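# Lay the towel flat beside the basket

## Task

Get the towel lying flat on the table as a single layer. Every part of it must stay at least one finger's width in from the table edge, at least two fingers' width from the basket's rim, and more than a hand's width from each arm's column. The basket must end up upright with its entire base on the table, no more than three fingers' width from its starting spot, and turned roughly as it was at the start. Finish by releasing everything and moving the arms away. Anything that stays in place only because the robot is holding it does not count.

## Robot and tools

Robot: two arms, left_arm and right_arm, each with six joints and a gripper. In every row and in every per-joint list in a result, the joint order is waist, shoulder, elbow, wrist pitch, wrist yaw, wrist roll, followed by the gripper opening. Stated joint ranges in radians: waist -2.618 to 3.054, shoulder 0.000 to 3.142, elbow 0.000 to 3.142, wrist pitch -1.571 to 1.571, wrist yaw -1.571 to 1.571, wrist roll -2.094 to 2.094. The true end of a joint can be up to 0.036 rad away from the stated value in either direction.

Scene frame: the origin sits on the tabletop midway between the arms. +x points out over the table, +z points up, and left_arm is on the +y side. The words left and right are arm names only and do not refer to sides of an image. The fingers of a gripper point along its own +z and open and close along its own y. end_effector_position is the point between the finger pads, just under 1 cm behind the tips. It is given in metres, with orientation as a wxyz quaternion, and it can be off from the true position, especially when the arm is stretched far.

Row format: one flat list of 14 numbers covering both arms, even if only one arm moves. The first 7 are left_arm's six absolute joint target angles in radians plus its opening; the next 7 are the same for right_arm. Opening ranges from -1 (closed) to +1 (fully open, about 0.087 m between pads). Optionally add 12 more numbers, each from 0 to 1, that scale each joint's position gain (left six, then right six, in joint order). These stay in effect until you send new ones.

execute_actions(actions): actions is a list of up to 15 actions. Each action is a table of up to 15 rows, and each row runs for one 1/30 s step. If a table has fewer than 15 rows, its last row is repeated to fill the remaining steps. An empty list only returns the current state and images. A call is rejected when a target lies more than 0.036 rad outside a joint's range and also farther out than that joint's current angle. A target past the true end is clipped to that end, and the result then says "joint sent to its limit". If that line is absent, it does not prove the joint has more room.

move(target, speed, blocking): target is a single 14-number row of absolute joint angles, with optional stiffness numbers. All joints of both arms interpolate together from their present angles, so the gripper travels along a curve. Path length is between 0.5 and 10 s, and paths cut off at 10 s stop short of their targets. speed is the top rate in rad/s of whichever joint has the most distance to cover, from 0.01 to 2 (default 0.5). The finger opening is sent when the move starts. The move does not avoid obstacles or the other arm. Faster moves hit harder, and a target set deeper past a contact pushes harder. With blocking=false, the call returns after 0.5 s and the motion continues. Until a result shows the move has ended, no other rows or moves are accepted, so call wait or stop first. The extra "move:" line reports how the move ended (done, off_target, moving, held, fault), whether limits=held or limits=none, and the joint furthest from its target on each arm.

wait(seconds): 0 to 10. The arms keep their last command, and a running move carries on. The call returns early if that move finishes. stop(): brakes a running move, which needs some room, more at high speed. The fingers keep moving. zoom_image(camera, region): gives a closer view of [x0, y0, x1, y1] in pixels, origin at the top-left, at most 504x504, taken from the latest image. Cameras are cam_head_left, cam_head_right, cam_high, cam_left_wrist and cam_right_wrist, each 504x504. finished_scene(scene): ends the scene with the given number, after the robot has held its last command, and reports whether the task succeeded. It cannot be undone. Stop making tool calls only when you are truly done, because that ends everything.

Motion limits: on each step, every joint target is held within a fixed distance of the measured angle (waist 0.202, shoulder 0.258, elbow 0.238, wrist pitch 0.573, wrist yaw and roll 0.522 rad). If a step would carry a gripper more than 70 mm from its measured position, all of that arm's targets are pulled back. As a result, large changes spread over several actions, and a change left unfinished may need to be sent again. The Joint targets line shows what the joints are being driven toward right now. To keep a joint still, send that value again. Friction can leave a joint up to about 0.031 rad short, and commands smaller than that may not move it at all. "joint command not followed" and HELD in the step readings mean the clearance check altered or blocked that arm's targets.

Gripping: grip_measured uses the same -1..1 scale as the command. Between the extremes, the fingers go to the opening you write. To keep hold of something, command about 0.02 below grip_measured for a firm grip, or a little less for a gentler one. The force limit is about 20 N per pad, and closing quickly can squeeze harder or cause the grip to spring open. A held part may occasionally be tugged briefly.

Results include end-effector poses, Joint positions (rad, then pad gap in m), velocities, targets, torques (offset and noisy), and images. MOTOR HOT appears at 75 °C. At 90 °C the arm halts for 10 s, and at 100 °C the arm goes limp and drops. Keep load-holding periods short.

Avoid: collisions or hard pressing between the arms, fast impacts, dropping items, hard shoves, and anything leaving the table, which counts as failure. Lift and lay the towel gently. Do not knock or drag the basket. Before finishing, open the grippers and move the arms well away from the towel and basket.

Each tool is called by a JSON object that holds its "op" and its "data".

## Session

{"op": "execute_actions", "data": {"actions": []}}

Scene clock: 0.00 s.
left_arm: end_effector_position=(+0.3164, +0.3799, +0.3737) grip_measured=+0.990 end_effector_quat_wxyz=(+0.715, -0.464, +0.517, -0.073) | right_arm: end_effector_position=(+0.3799, +0.1637, +0.3458) grip_measured=+1.000 end_effector_quat_wxyz=(+0.693, -0.464, +0.504, -0.223)
Joint names: [waist, shoulder, elbow, wrist pitch, wrist yaw, wrist roll]
Joint positions: left_arm=[-0.189  0.701  0.906 -0.158 -0.757 -0.8    0.087] | right_arm=[ 1.38   2.127  1.933  0.278  0.77  -1.113  0.087]
Joint velocities: left_arm=[ 0.007  0.002 -0.002 -0.066 -0.007 -0.066 -0.   ] | right_arm=[ 0.012 -0.007 -0.017 -0.037  0.022  0.022  0.   ]
Joint torques (N m, as the arm reports them, + toward a larger angle): no reading
Motor temperatures (°C, as the motors report them): left_arm=[28 29 28 30 30 30] | right_arm=[27 30 28 30 27 31]
Joint targets: left_arm=[-0.189 0.701 0.906 -0.158 -0.757 -0.800] | right_arm=[1.380 2.127 1.933 0.278 0.770 -1.113]
Joint stiffness scale: left_arm=[1. 1. 1. 1. 1. 1.] | right_arm=[1. 1. 1. 1. 1. 1.]

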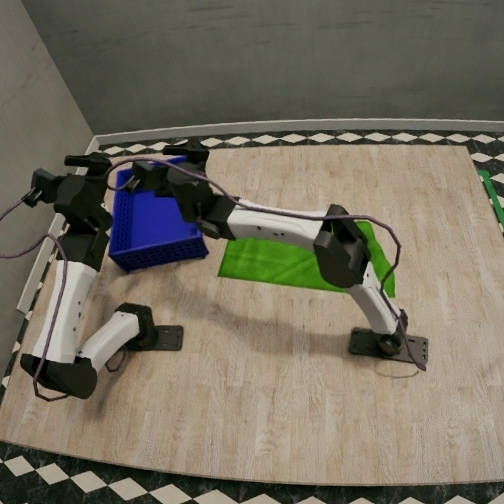

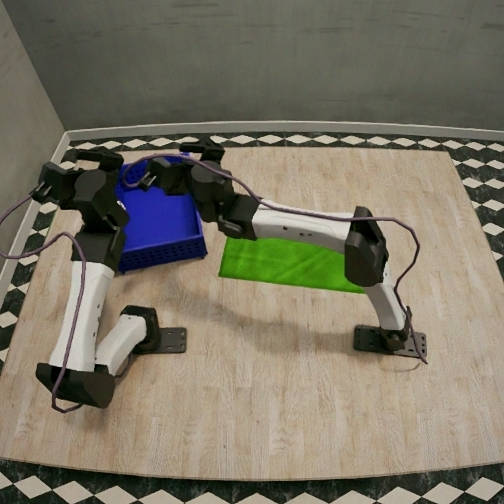

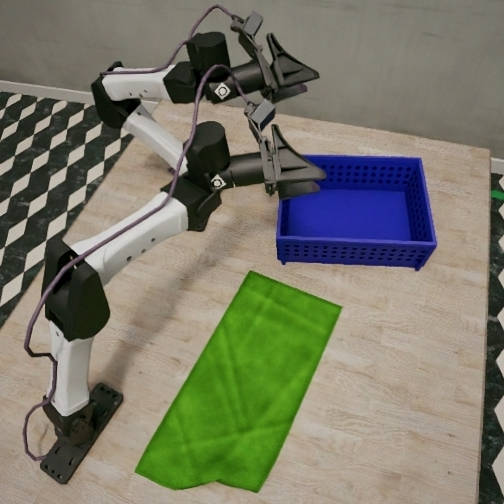

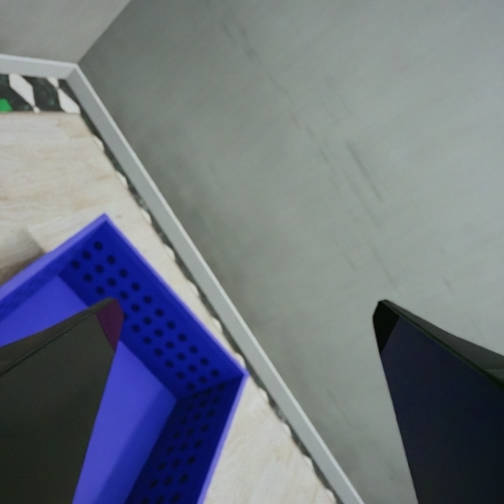

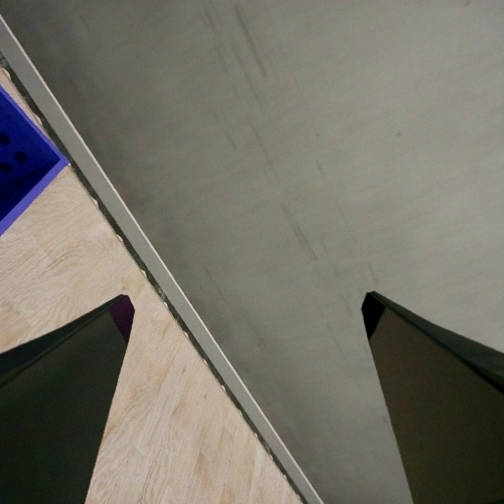

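{"op": "zoom_image", "data": {"camera": "cam_high", "region": [110,250,370,504]}}

{"op": "move", "data": {"target": [0,0.7,0.9,0,0,0,1,0,1.2,1.0,-1.0,0,0,1], "speed": 1}}

Region (110, 250, 370, 504) of cam_high's 504x504 image, scaled by 1.938, with more detail than that image has; it fills the top 492 rows of this view, and the rest is white.

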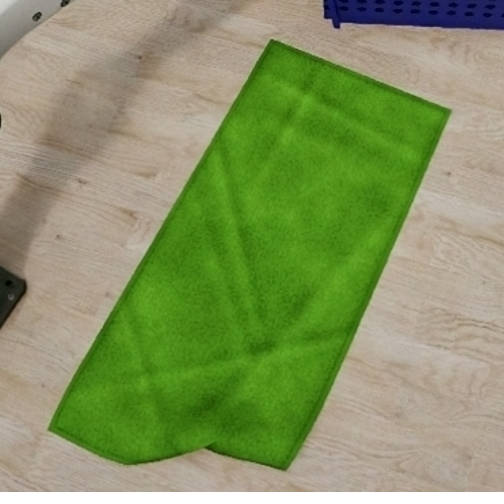

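Scene clock: 3.07 s.
left_arm: end_effector_position=(+0.3352, +0.3330, +0.3955) grip_measured=+0.990 end_effector_quat_wxyz=(+0.767, -0.023, +0.641, +0.020) | right_arm: end_effector_position=(+0.2646, -0.3713, +0.1265) grip_measured=+1.000 end_effector_quat_wxyz=(+0.195, +0.078, +0.977, -0.022)
Joint names: [waist, shoulder, elbow, wrist pitch, wrist yaw, wrist roll]
Joint positions: left_arm=[-0.011  0.701  0.906 -0.027 -0.01  -0.008  0.087] | right_arm=[ 0.011  1.213  1.021 -0.983  0.011 -0.007  0.087]
Joint velocities: left_arm=[-0.007 -0.012 -0.017  0.007  0.051  0.037 -0.001] | right_arm=[-0.017 -0.012 -0.012  0.007 -0.022  0.022  0.   ]
Joint torques (N m, as the arm reports them, + toward a larger angle): left_arm=[ 0.65 -0.06  5.7   1.97  0.03  0.11] | right_arm=[-1.01 -5.39  7.16  1.23 -0.09 -0.05]
Motor temperatures (°C, as the motors report them): left_arm=[28 29 29 31 30 30] | right_arm=[27 31 28 31 27 31]
Joint targets: left_arm=[-0.000 0.700 0.900 -0.000 0.000 0.000] | right_arm=[-0.000 1.200 1.000 -1.000 0.000 0.000]
Joint stiffness scale: left_arm=[1. 1. 1. 1. 1. 1.] | right_arm=[1. 1. 1. 1. 1. 1.]
move: off_target (left_arm, right_arm); limits=none; left_arm: farthest joint: the wrist pitch, 0.027 radians from its target (0.158 radians at the start); right_arm: farthest joint: the elbow, 0.021 radians from its target (0.933 radians at the start)

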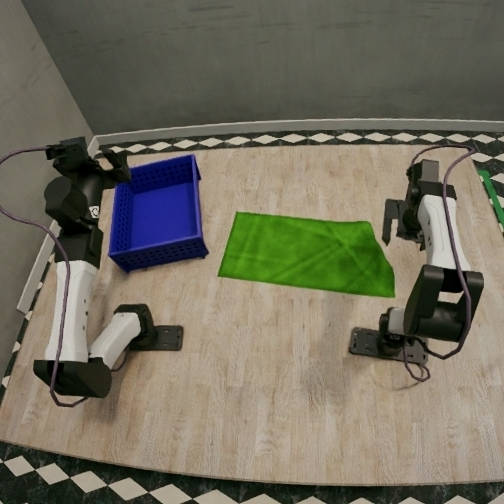

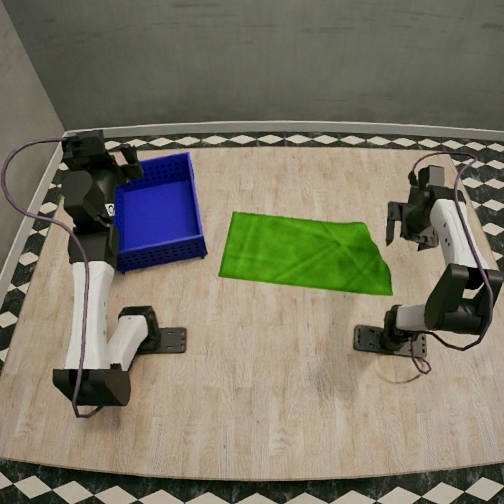

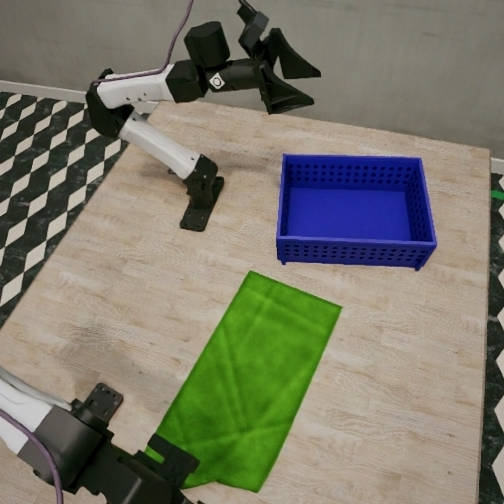

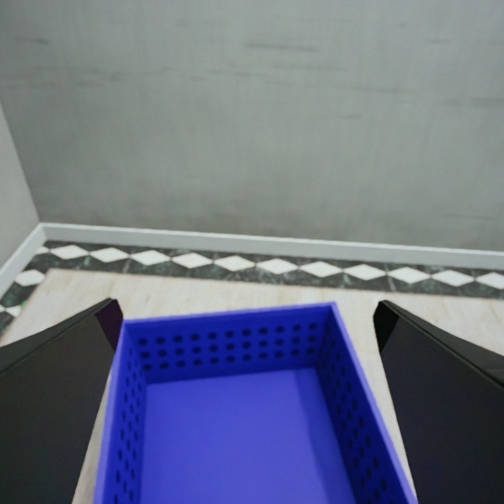

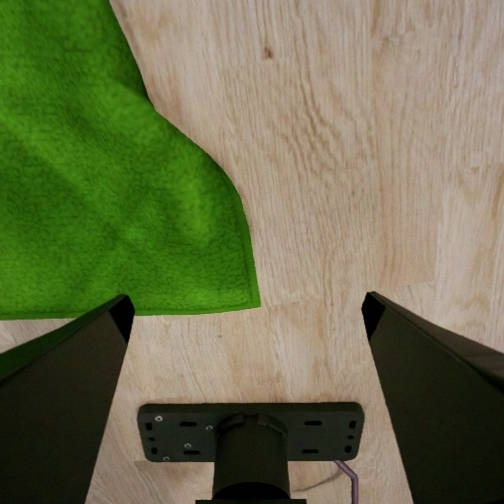

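{"op": "zoom_image", "data": {"camera": "cam_head_left", "region": [190,170,430,370]}}

{"op": "move", "data": {"target": [0.3,0.3,0.5,0,0,0,1,0.35,1.6,1.5,-1.1,0,0,1], "speed": 0.8}}

Region (190, 170, 430, 370) of cam_head_left's 504x504 image, scaled by 2.100, with more detail than that image has.

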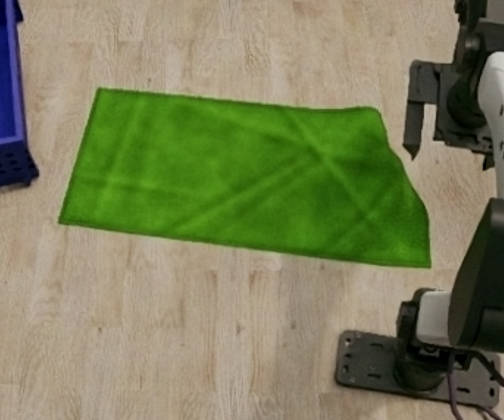

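Scene clock: 5.53 s.
left_arm: end_effector_position=(+0.2725, +0.4037, +0.3034) grip_measured=+0.990 end_effector_quat_wxyz=(+0.753, -0.118, +0.634, +0.133) | right_arm: end_effector_position=(+0.3561, -0.2770, +0.1683) grip_measured=+1.000 end_effector_quat_wxyz=(+0.196, -0.084, +0.977, +0.012)
Joint names: [waist, shoulder, elbow, wrist pitch, wrist yaw, wrist roll]
Joint positions: left_arm=[ 0.29   0.32   0.513 -0.023 -0.007 -0.007  0.087] | right_arm=[ 0.342  1.58   1.488 -1.084  0.007 -0.007  0.087]
Joint velocities: left_arm=[-0.007  0.007  0.002  0.051  0.007  0.007 -0.001] | right_arm=[-0.007 -0.002  0.022 -0.051 -0.007 -0.066  0.   ]
Joint torques (N m, as the arm reports them, + toward a larger angle): left_arm=[ 0.54  0.06  5.23  1.93 -0.04  0.1 ] | right_arm=[ 0.51 -6.43  9.97  1.21 -0.03 -0.03]
Motor temperatures (°C, as the motors report them): left_arm=[28 29 29 32 30 30] | right_arm=[27 31 29 31 27 31]
Joint targets: left_arm=[0.300 0.300 0.500 0.000 0.000 -0.000] | right_arm=[0.350 1.600 1.500 -1.100 0.000 -0.000]
Joint stiffness scale: left_arm=[1. 1. 1. 1. 1. 1.] | right_arm=[1. 1. 1. 1. 1. 1.]
move: off_target (left_arm); limits=none; left_arm: farthest joint: the wrist pitch, 0.023 radians from its target (0.027 radians at the start); right_arm: farthest joint: the shoulder, 0.020 radians from its target (0.387 radians at the start)

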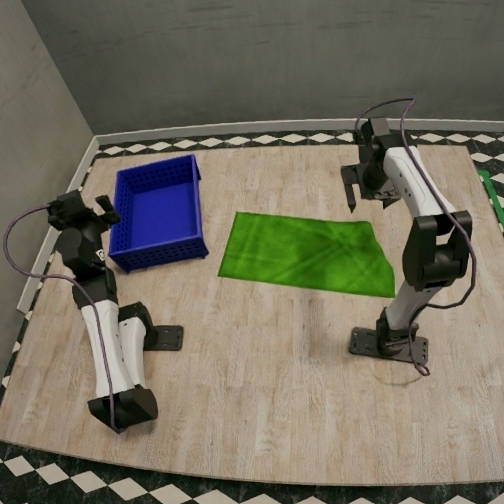

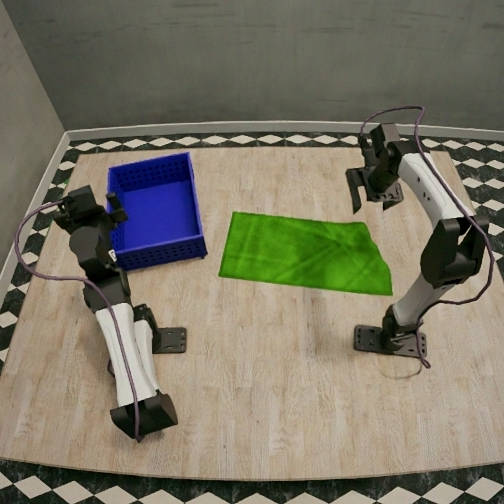

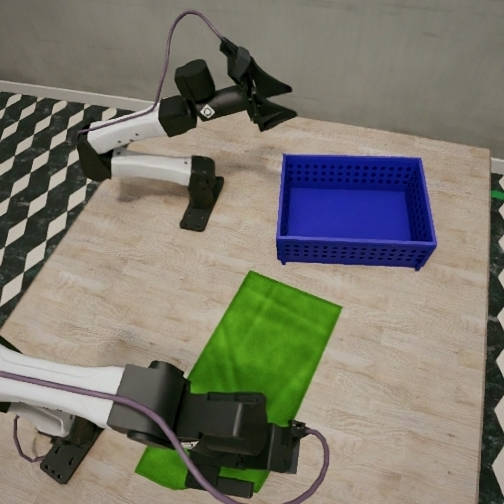

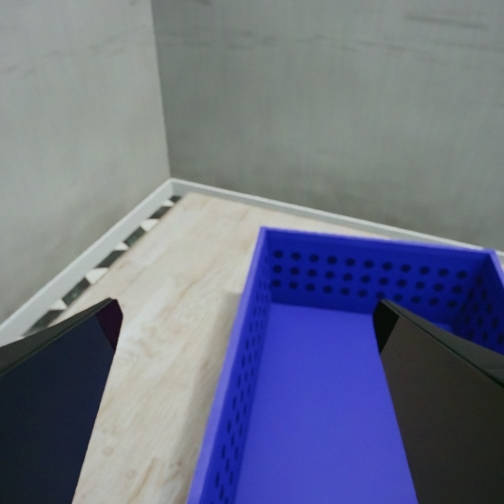

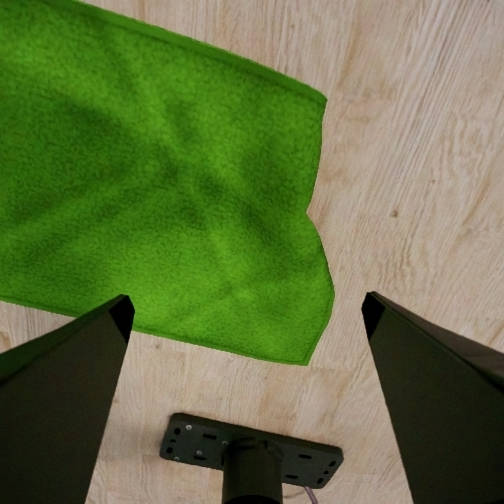

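{"op": "move", "data": {"target": [0.3,0.3,0.5,0,0,0,1,0.38,2.13,1.75,-1.19,0,1.4,0], "speed": 1}}

Scene clock: 9.23 s.
left_arm: end_effector_position=(+0.2725, +0.4037, +0.3034) grip_measured=+0.990 end_effector_quat_wxyz=(+0.753, -0.118, +0.634, +0.133) | right_arm: end_effector_position=(+0.4176, -0.2147, +0.0556) grip_measured=+0.000 end_effector_quat_wxyz=(+0.007, +0.565, +0.825, +0.002)
Joint names: [waist, shoulder, elbow, wrist pitch, wrist yaw, wrist roll]
Joint positions: left_arm=[ 0.29   0.32   0.513 -0.023 -0.007 -0.007  0.087] | right_arm=[ 0.367  2.111  1.733 -1.18   0.007  1.393  0.044]
Joint velocities: left_arm=[-0.002  0.002 -0.002  0.066  0.037 -0.081  0.001] | right_arm=[-0.002  0.007  0.012  0.022 -0.095 -0.022 -0.001]
Joint torques (N m, as the arm reports them, + toward a larger angle): left_arm=[ 0.6  -0.04  5.26  1.93 -0.02  0.09] | right_arm=[  0.9  -11.19   9.54   0.33   0.03  -0.04]
Motor temperatures (°C, as the motors report them): left_arm=[28 29 29 33 30 30] | right_arm=[27 31 30 31 27 31]
Joint targets: left_arm=[0.300 0.300 0.500 -0.000 0.000 0.000] | right_arm=[0.380 2.130 1.750 -1.190 0.000 1.400]
Joint stiffness scale: left_arm=[1. 1. 1. 1. 1. 1.] | right_arm=[1. 1. 1. 1. 1. 1.]
move: off_target (left_arm); limits=none; left_arm: farthest joint: the wrist pitch, 0.023 radians from its target (0.023 radians at the start); right_arm: farthest joint: the shoulder, 0.019 radians from its target (0.550 radians at the start)

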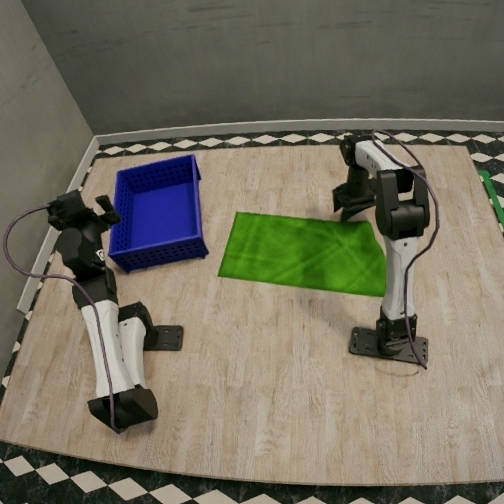

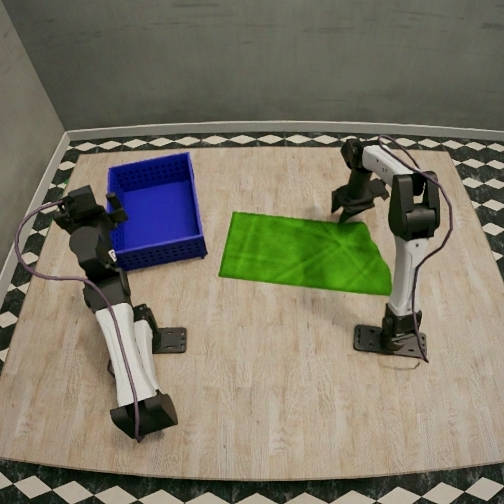

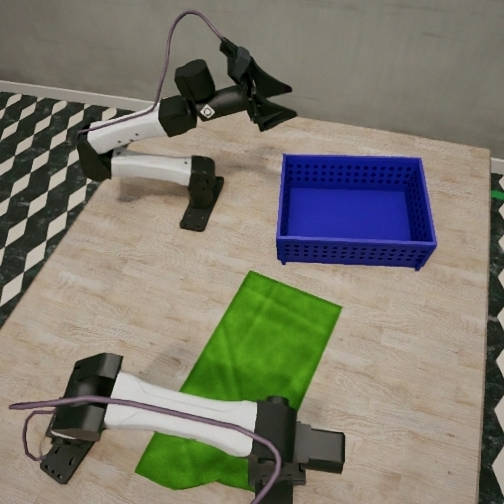

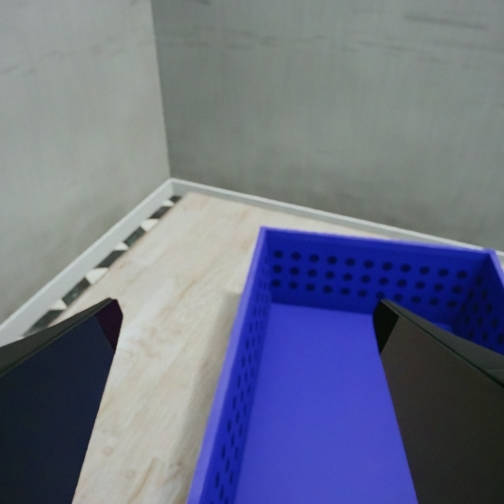

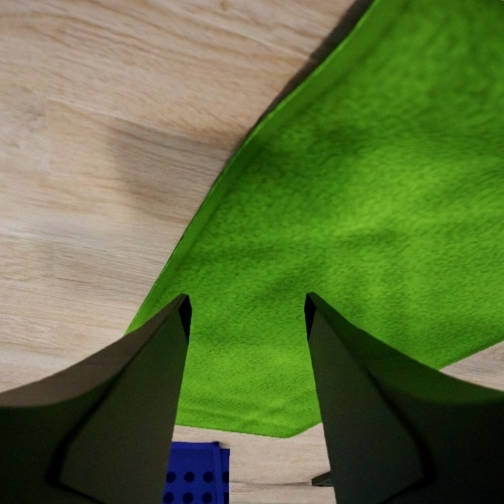

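{"op": "move", "data": {"target": [0.3,0.32,0.51,-0.02,0,0,1,0.34,2.14,1.64,-1.09,0,1.9,0], "speed": 0.6}}

Scene clock: 11.47 s.
left_arm: end_effector_position=(+0.2725, +0.4037, +0.3034) grip_measured=+0.990 end_effector_quat_wxyz=(+0.753, -0.118, +0.634, +0.133) | right_arm: end_effector_position=(+0.4390, -0.2185, +0.0380) grip_measured=+0.000 end_effector_quat_wxyz=(+0.009, +0.756, +0.654, +0.008)
Joint names: [waist, shoulder, elbow, wrist pitch, wrist yaw, wrist roll]
Joint positions: left_arm=[ 0.29   0.32   0.513 -0.023 -0.007 -0.007  0.087] | right_arm=[ 0.352  2.111  1.661 -1.098  0.007  1.893  0.044]
Joint velocities: left_arm=[-0.012 -0.012 -0.007 -0.051  0.022 -0.037 -0.   ] | right_arm=[-0.012 -0.022  0.002 -0.007 -0.066 -0.022 -0.001]
Joint torques (N m, as the arm reports them, + toward a larger angle): left_arm=[ 0.57  1.53  5.96  1.75 -0.03  0.08] | right_arm=[ -1.11 -10.28   6.05   0.52   0.02  -0.03]
Motor temperatures (°C, as the motors report them): left_arm=[28 29 29 33 30 30] | right_arm=[27 32 30 31 27 31]
Joint targets: left_arm=[0.300 0.320 0.510 -0.020 0.000 0.000] | right_arm=[0.340 2.140 1.640 -1.090 0.000 1.900]
Joint stiffness scale: left_arm=[1. 1. 1. 1. 1. 1.] | right_arm=[1. 1. 1. 1. 1. 1.]
move: off_target (right_arm); limits=none; left_arm: farthest joint: the waist, 0.010 radians from its target (0.010 radians at the start); right_arm: farthest joint: the shoulder, 0.029 radians from its target (0.029 radians at the start)

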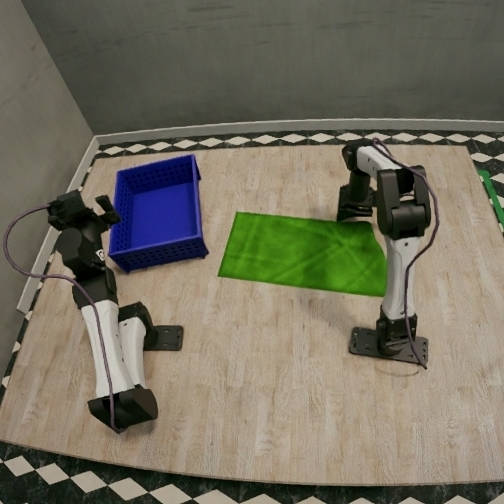

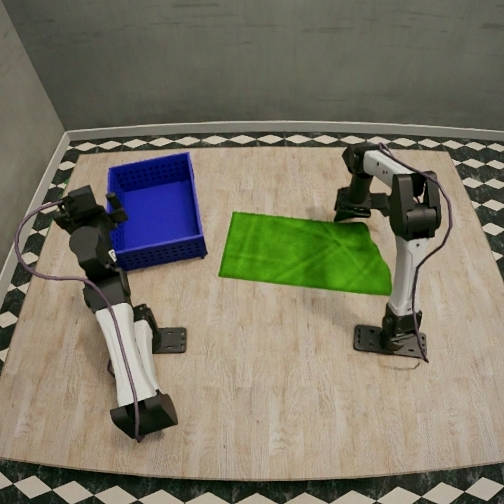

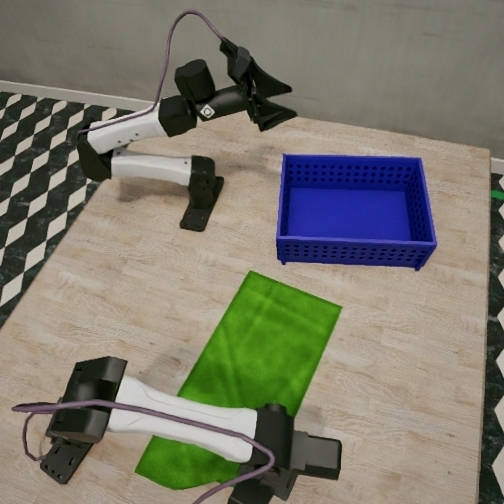

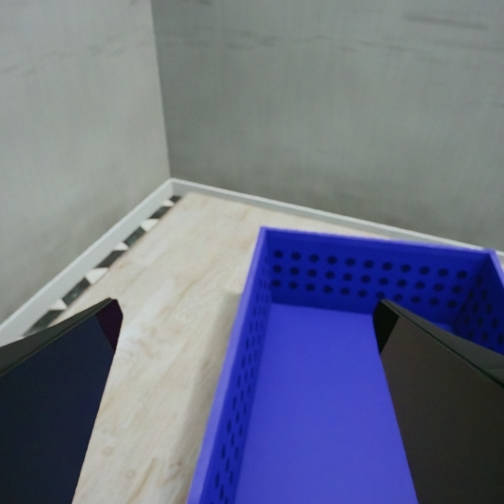

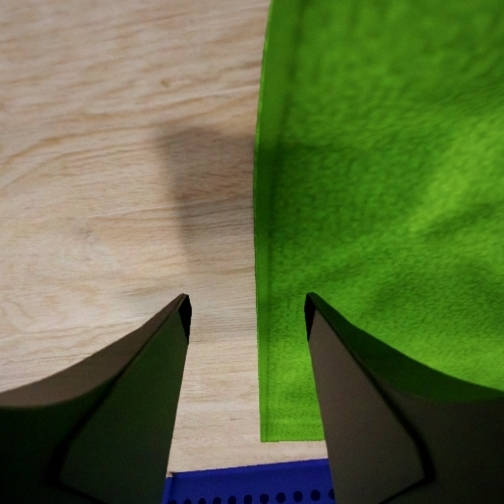

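{"op": "move", "data": {"target": [0.3,0.32,0.51,-0.02,0,0,1,0.34,2.205,1.64,-1.13,0,1.9,0], "speed": 0.2}}

{"op": "execute_actions", "data": {"actions": [[[0.3,0.32,0.51,-0.02,0,0,1,0.34,2.205,1.64,-1.13,0,1.9,-0.5]],[[0.3,0.32,0.51,-0.02,0,0,1,0.34,2.205,1.64,-1.13,0,1.9,-1]]]}}

Scene clock: 13.27 s.
left_arm: end_effector_position=(+0.2725, +0.4037, +0.3034) grip_measured=+0.990 end_effector_quat_wxyz=(+0.753, -0.118, +0.634, +0.133) | right_arm: end_effector_position=(+0.4281, -0.2206, +0.0102) grip_measured=+0.000 end_effector_quat_wxyz=(-0.015, +0.757, +0.653, -0.030)
Joint names: [waist, shoulder, elbow, wrist pitch, wrist yaw, wrist roll]
Joint positions: left_arm=[ 0.29   0.32   0.513 -0.023 -0.007 -0.007  0.087] | right_arm=[ 0.351  2.181  1.661 -1.118  0.005  1.895  0.044]
Joint velocities: left_arm=[ 0.002 -0.012 -0.022 -0.022  0.007 -0.051  0.   ] | right_arm=[-0.012 -0.007 -0.027 -0.022  0.051  0.037  0.001]
Joint torques (N m, as the arm reports them, + toward a larger angle): left_arm=[ 0.56  1.58  5.93  1.76 -0.03  0.11] | right_arm=[ -1.06 -10.98   5.68   0.07   0.03  -0.04]
Motor temperatures (°C, as the motors report them): left_arm=[28 29 30 33 30 30] | right_arm=[28 32 30 31 27 31]
Joint targets: left_arm=[0.300 0.320 0.510 -0.020 -0.000 -0.000] | right_arm=[0.340 2.205 1.640 -1.130 0.000 1.900]
Joint stiffness scale: left_arm=[1. 1. 1. 1. 1. 1.] | right_arm=[1. 1. 1. 1. 1. 1.]
move: off_target (right_arm); limits=none; left_arm: farthest joint: the waist, 0.010 radians from its target (0.010 radians at the start); right_arm: farthest joint: the shoulder, 0.024 radians from its target (0.094 radians at the start)

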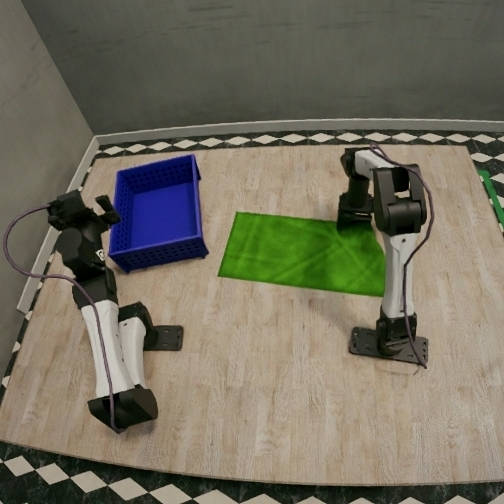

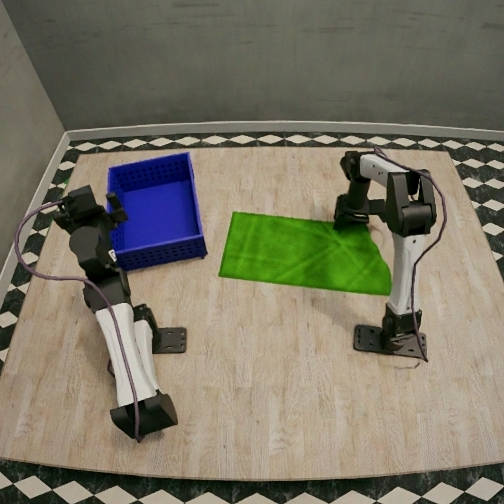

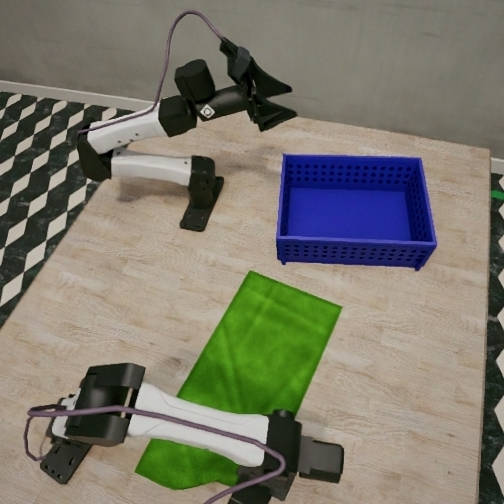

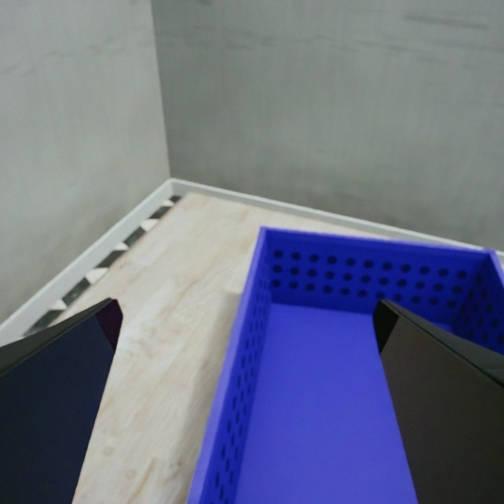

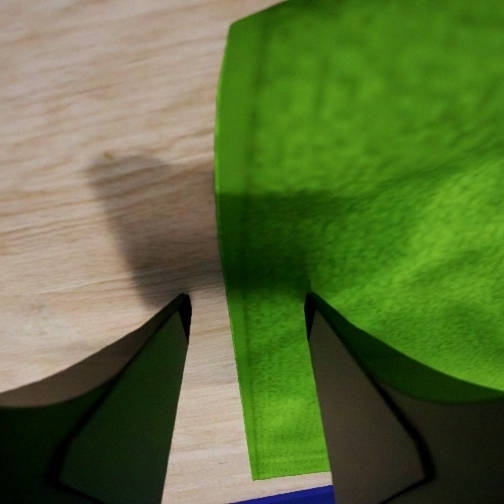

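Scene clock: 14.27 s.
left_arm: end_effector_position=(+0.2725, +0.4037, +0.3034) grip_measured=+0.990 end_effector_quat_wxyz=(+0.753, -0.118, +0.634, +0.133) | right_arm: end_effector_position=(+0.4269, -0.2208, +0.0102) grip_measured=-0.994 end_effector_quat_wxyz=(-0.016, +0.757, +0.652, -0.032)
Joint names: [waist, shoulder, elbow, wrist pitch, wrist yaw, wrist roll]
Joint positions: left_arm=[ 0.29   0.32   0.513 -0.023 -0.007 -0.007  0.087] | right_arm=[ 0.351  2.181  1.661 -1.123  0.005  1.895  0.   ]
Joint velocities: left_arm=[ 0.012  0.002 -0.007  0.007  0.022 -0.066 -0.001] | right_arm=[-0.007  0.007 -0.012  0.11   0.037 -0.007 -0.001]
Joint torques (N m, as the arm reports them, + toward a larger angle): left_arm=[ 0.51  1.52  6.04  1.77 -0.03  0.1 ] | right_arm=[ -1.   -11.06   5.73   0.11   0.04  -0.05]
Motor temperatures (°C, as the motors report them): left_arm=[28 29 30 33 30 30] | right_arm=[28 33 30 31 27 31]
Joint targets: left_arm=[0.300 0.320 0.510 -0.020 0.000 -0.000] | right_arm=[0.340 2.205 1.640 -1.130 0.000 1.900]
Joint stiffness scale: left_arm=[1. 1. 1. 1. 1. 1.] | right_arm=[1. 1. 1. 1. 1. 1.]
Step readings (joint positions; steps 1 to 15: 1st action; 16 to 30: 2nd action):
0: left_arm=[0.290 0.320 0.513 -0.023 -0.007 -0.007] | right_arm=[0.351 2.181 1.661 -1.118 0.005 1.895]
1: left_arm=[0.290 0.320 0.513 -0.023 -0.007 -0.007] | right_arm=[0.351 2.181 1.661 -1.117 0.005 1.895]
2: left_arm=[0.290 0.320 0.513 -0.023 -0.007 -0.007] | right_arm=[0.351 2.181 1.661 -1.118 0.005 1.895]
4: left_arm=[0.290 0.320 0.513 -0.023 -0.007 -0.007] | right_arm=[0.351 2.181 1.661 -1.119 0.005 1.895]
8: left_arm=[0.290 0.320 0.513 -0.023 -0.007 -0.007] | right_arm=[0.351 2.181 1.661 -1.121 0.005 1.895]
15: left_arm=[0.290 0.320 0.513 -0.023 -0.007 -0.007] | right_arm=[0.351 2.181 1.661 -1.122 0.005 1.895]
16: left_arm=[0.290 0.320 0.513 -0.023 -0.007 -0.007] | right_arm=[0.351 2.181 1.661 -1.122 0.005 1.895]
17: left_arm=[0.290 0.320 0.513 -0.023 -0.007 -0.007] | right_arm=[0.351 2.181 1.661 -1.122 0.005 1.895]
19: left_arm=[0.290 0.320 0.513 -0.023 -0.007 -0.007] | right_arm=[0.351 2.181 1.661 -1.123 0.005 1.895]
23: left_arm=[0.290 0.320 0.513 -0.023 -0.007 -0.007] | right_arm=[0.351 2.181 1.661 -1.123 0.005 1.895]
30: Joint positions above

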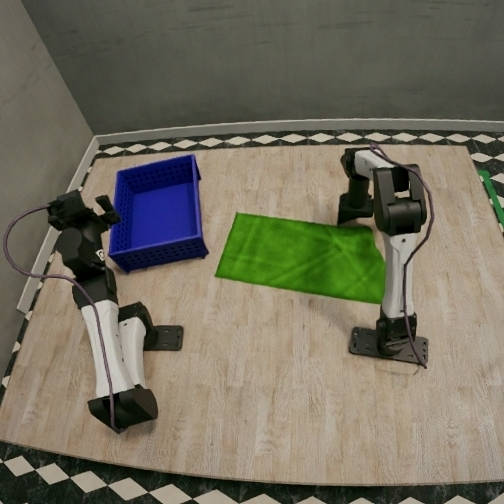

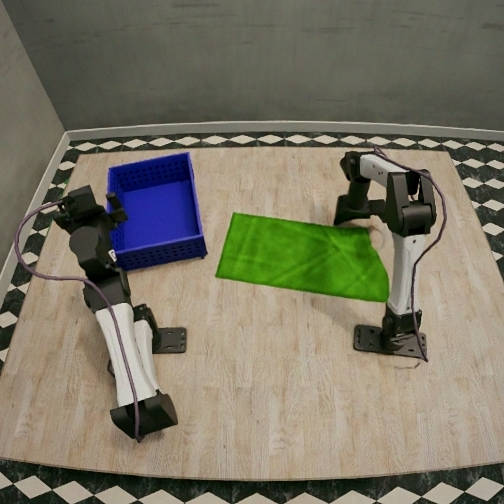

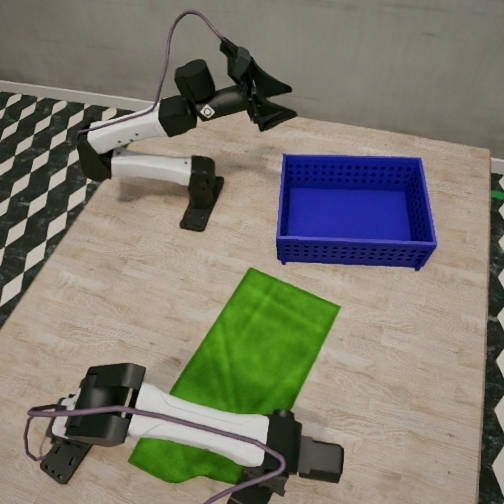

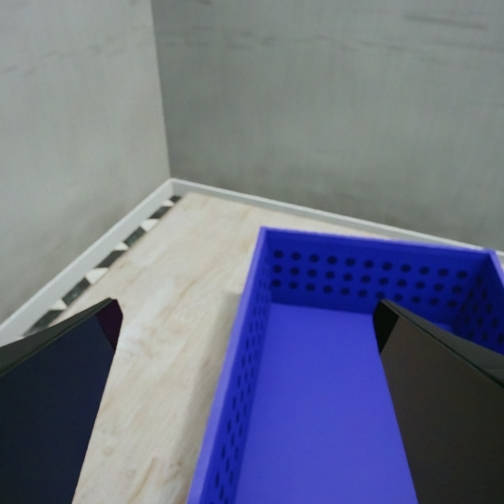

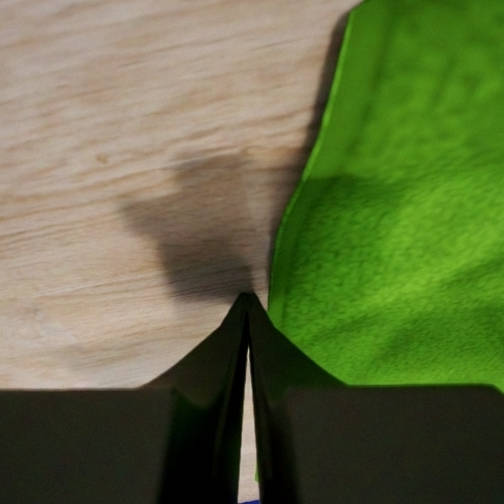

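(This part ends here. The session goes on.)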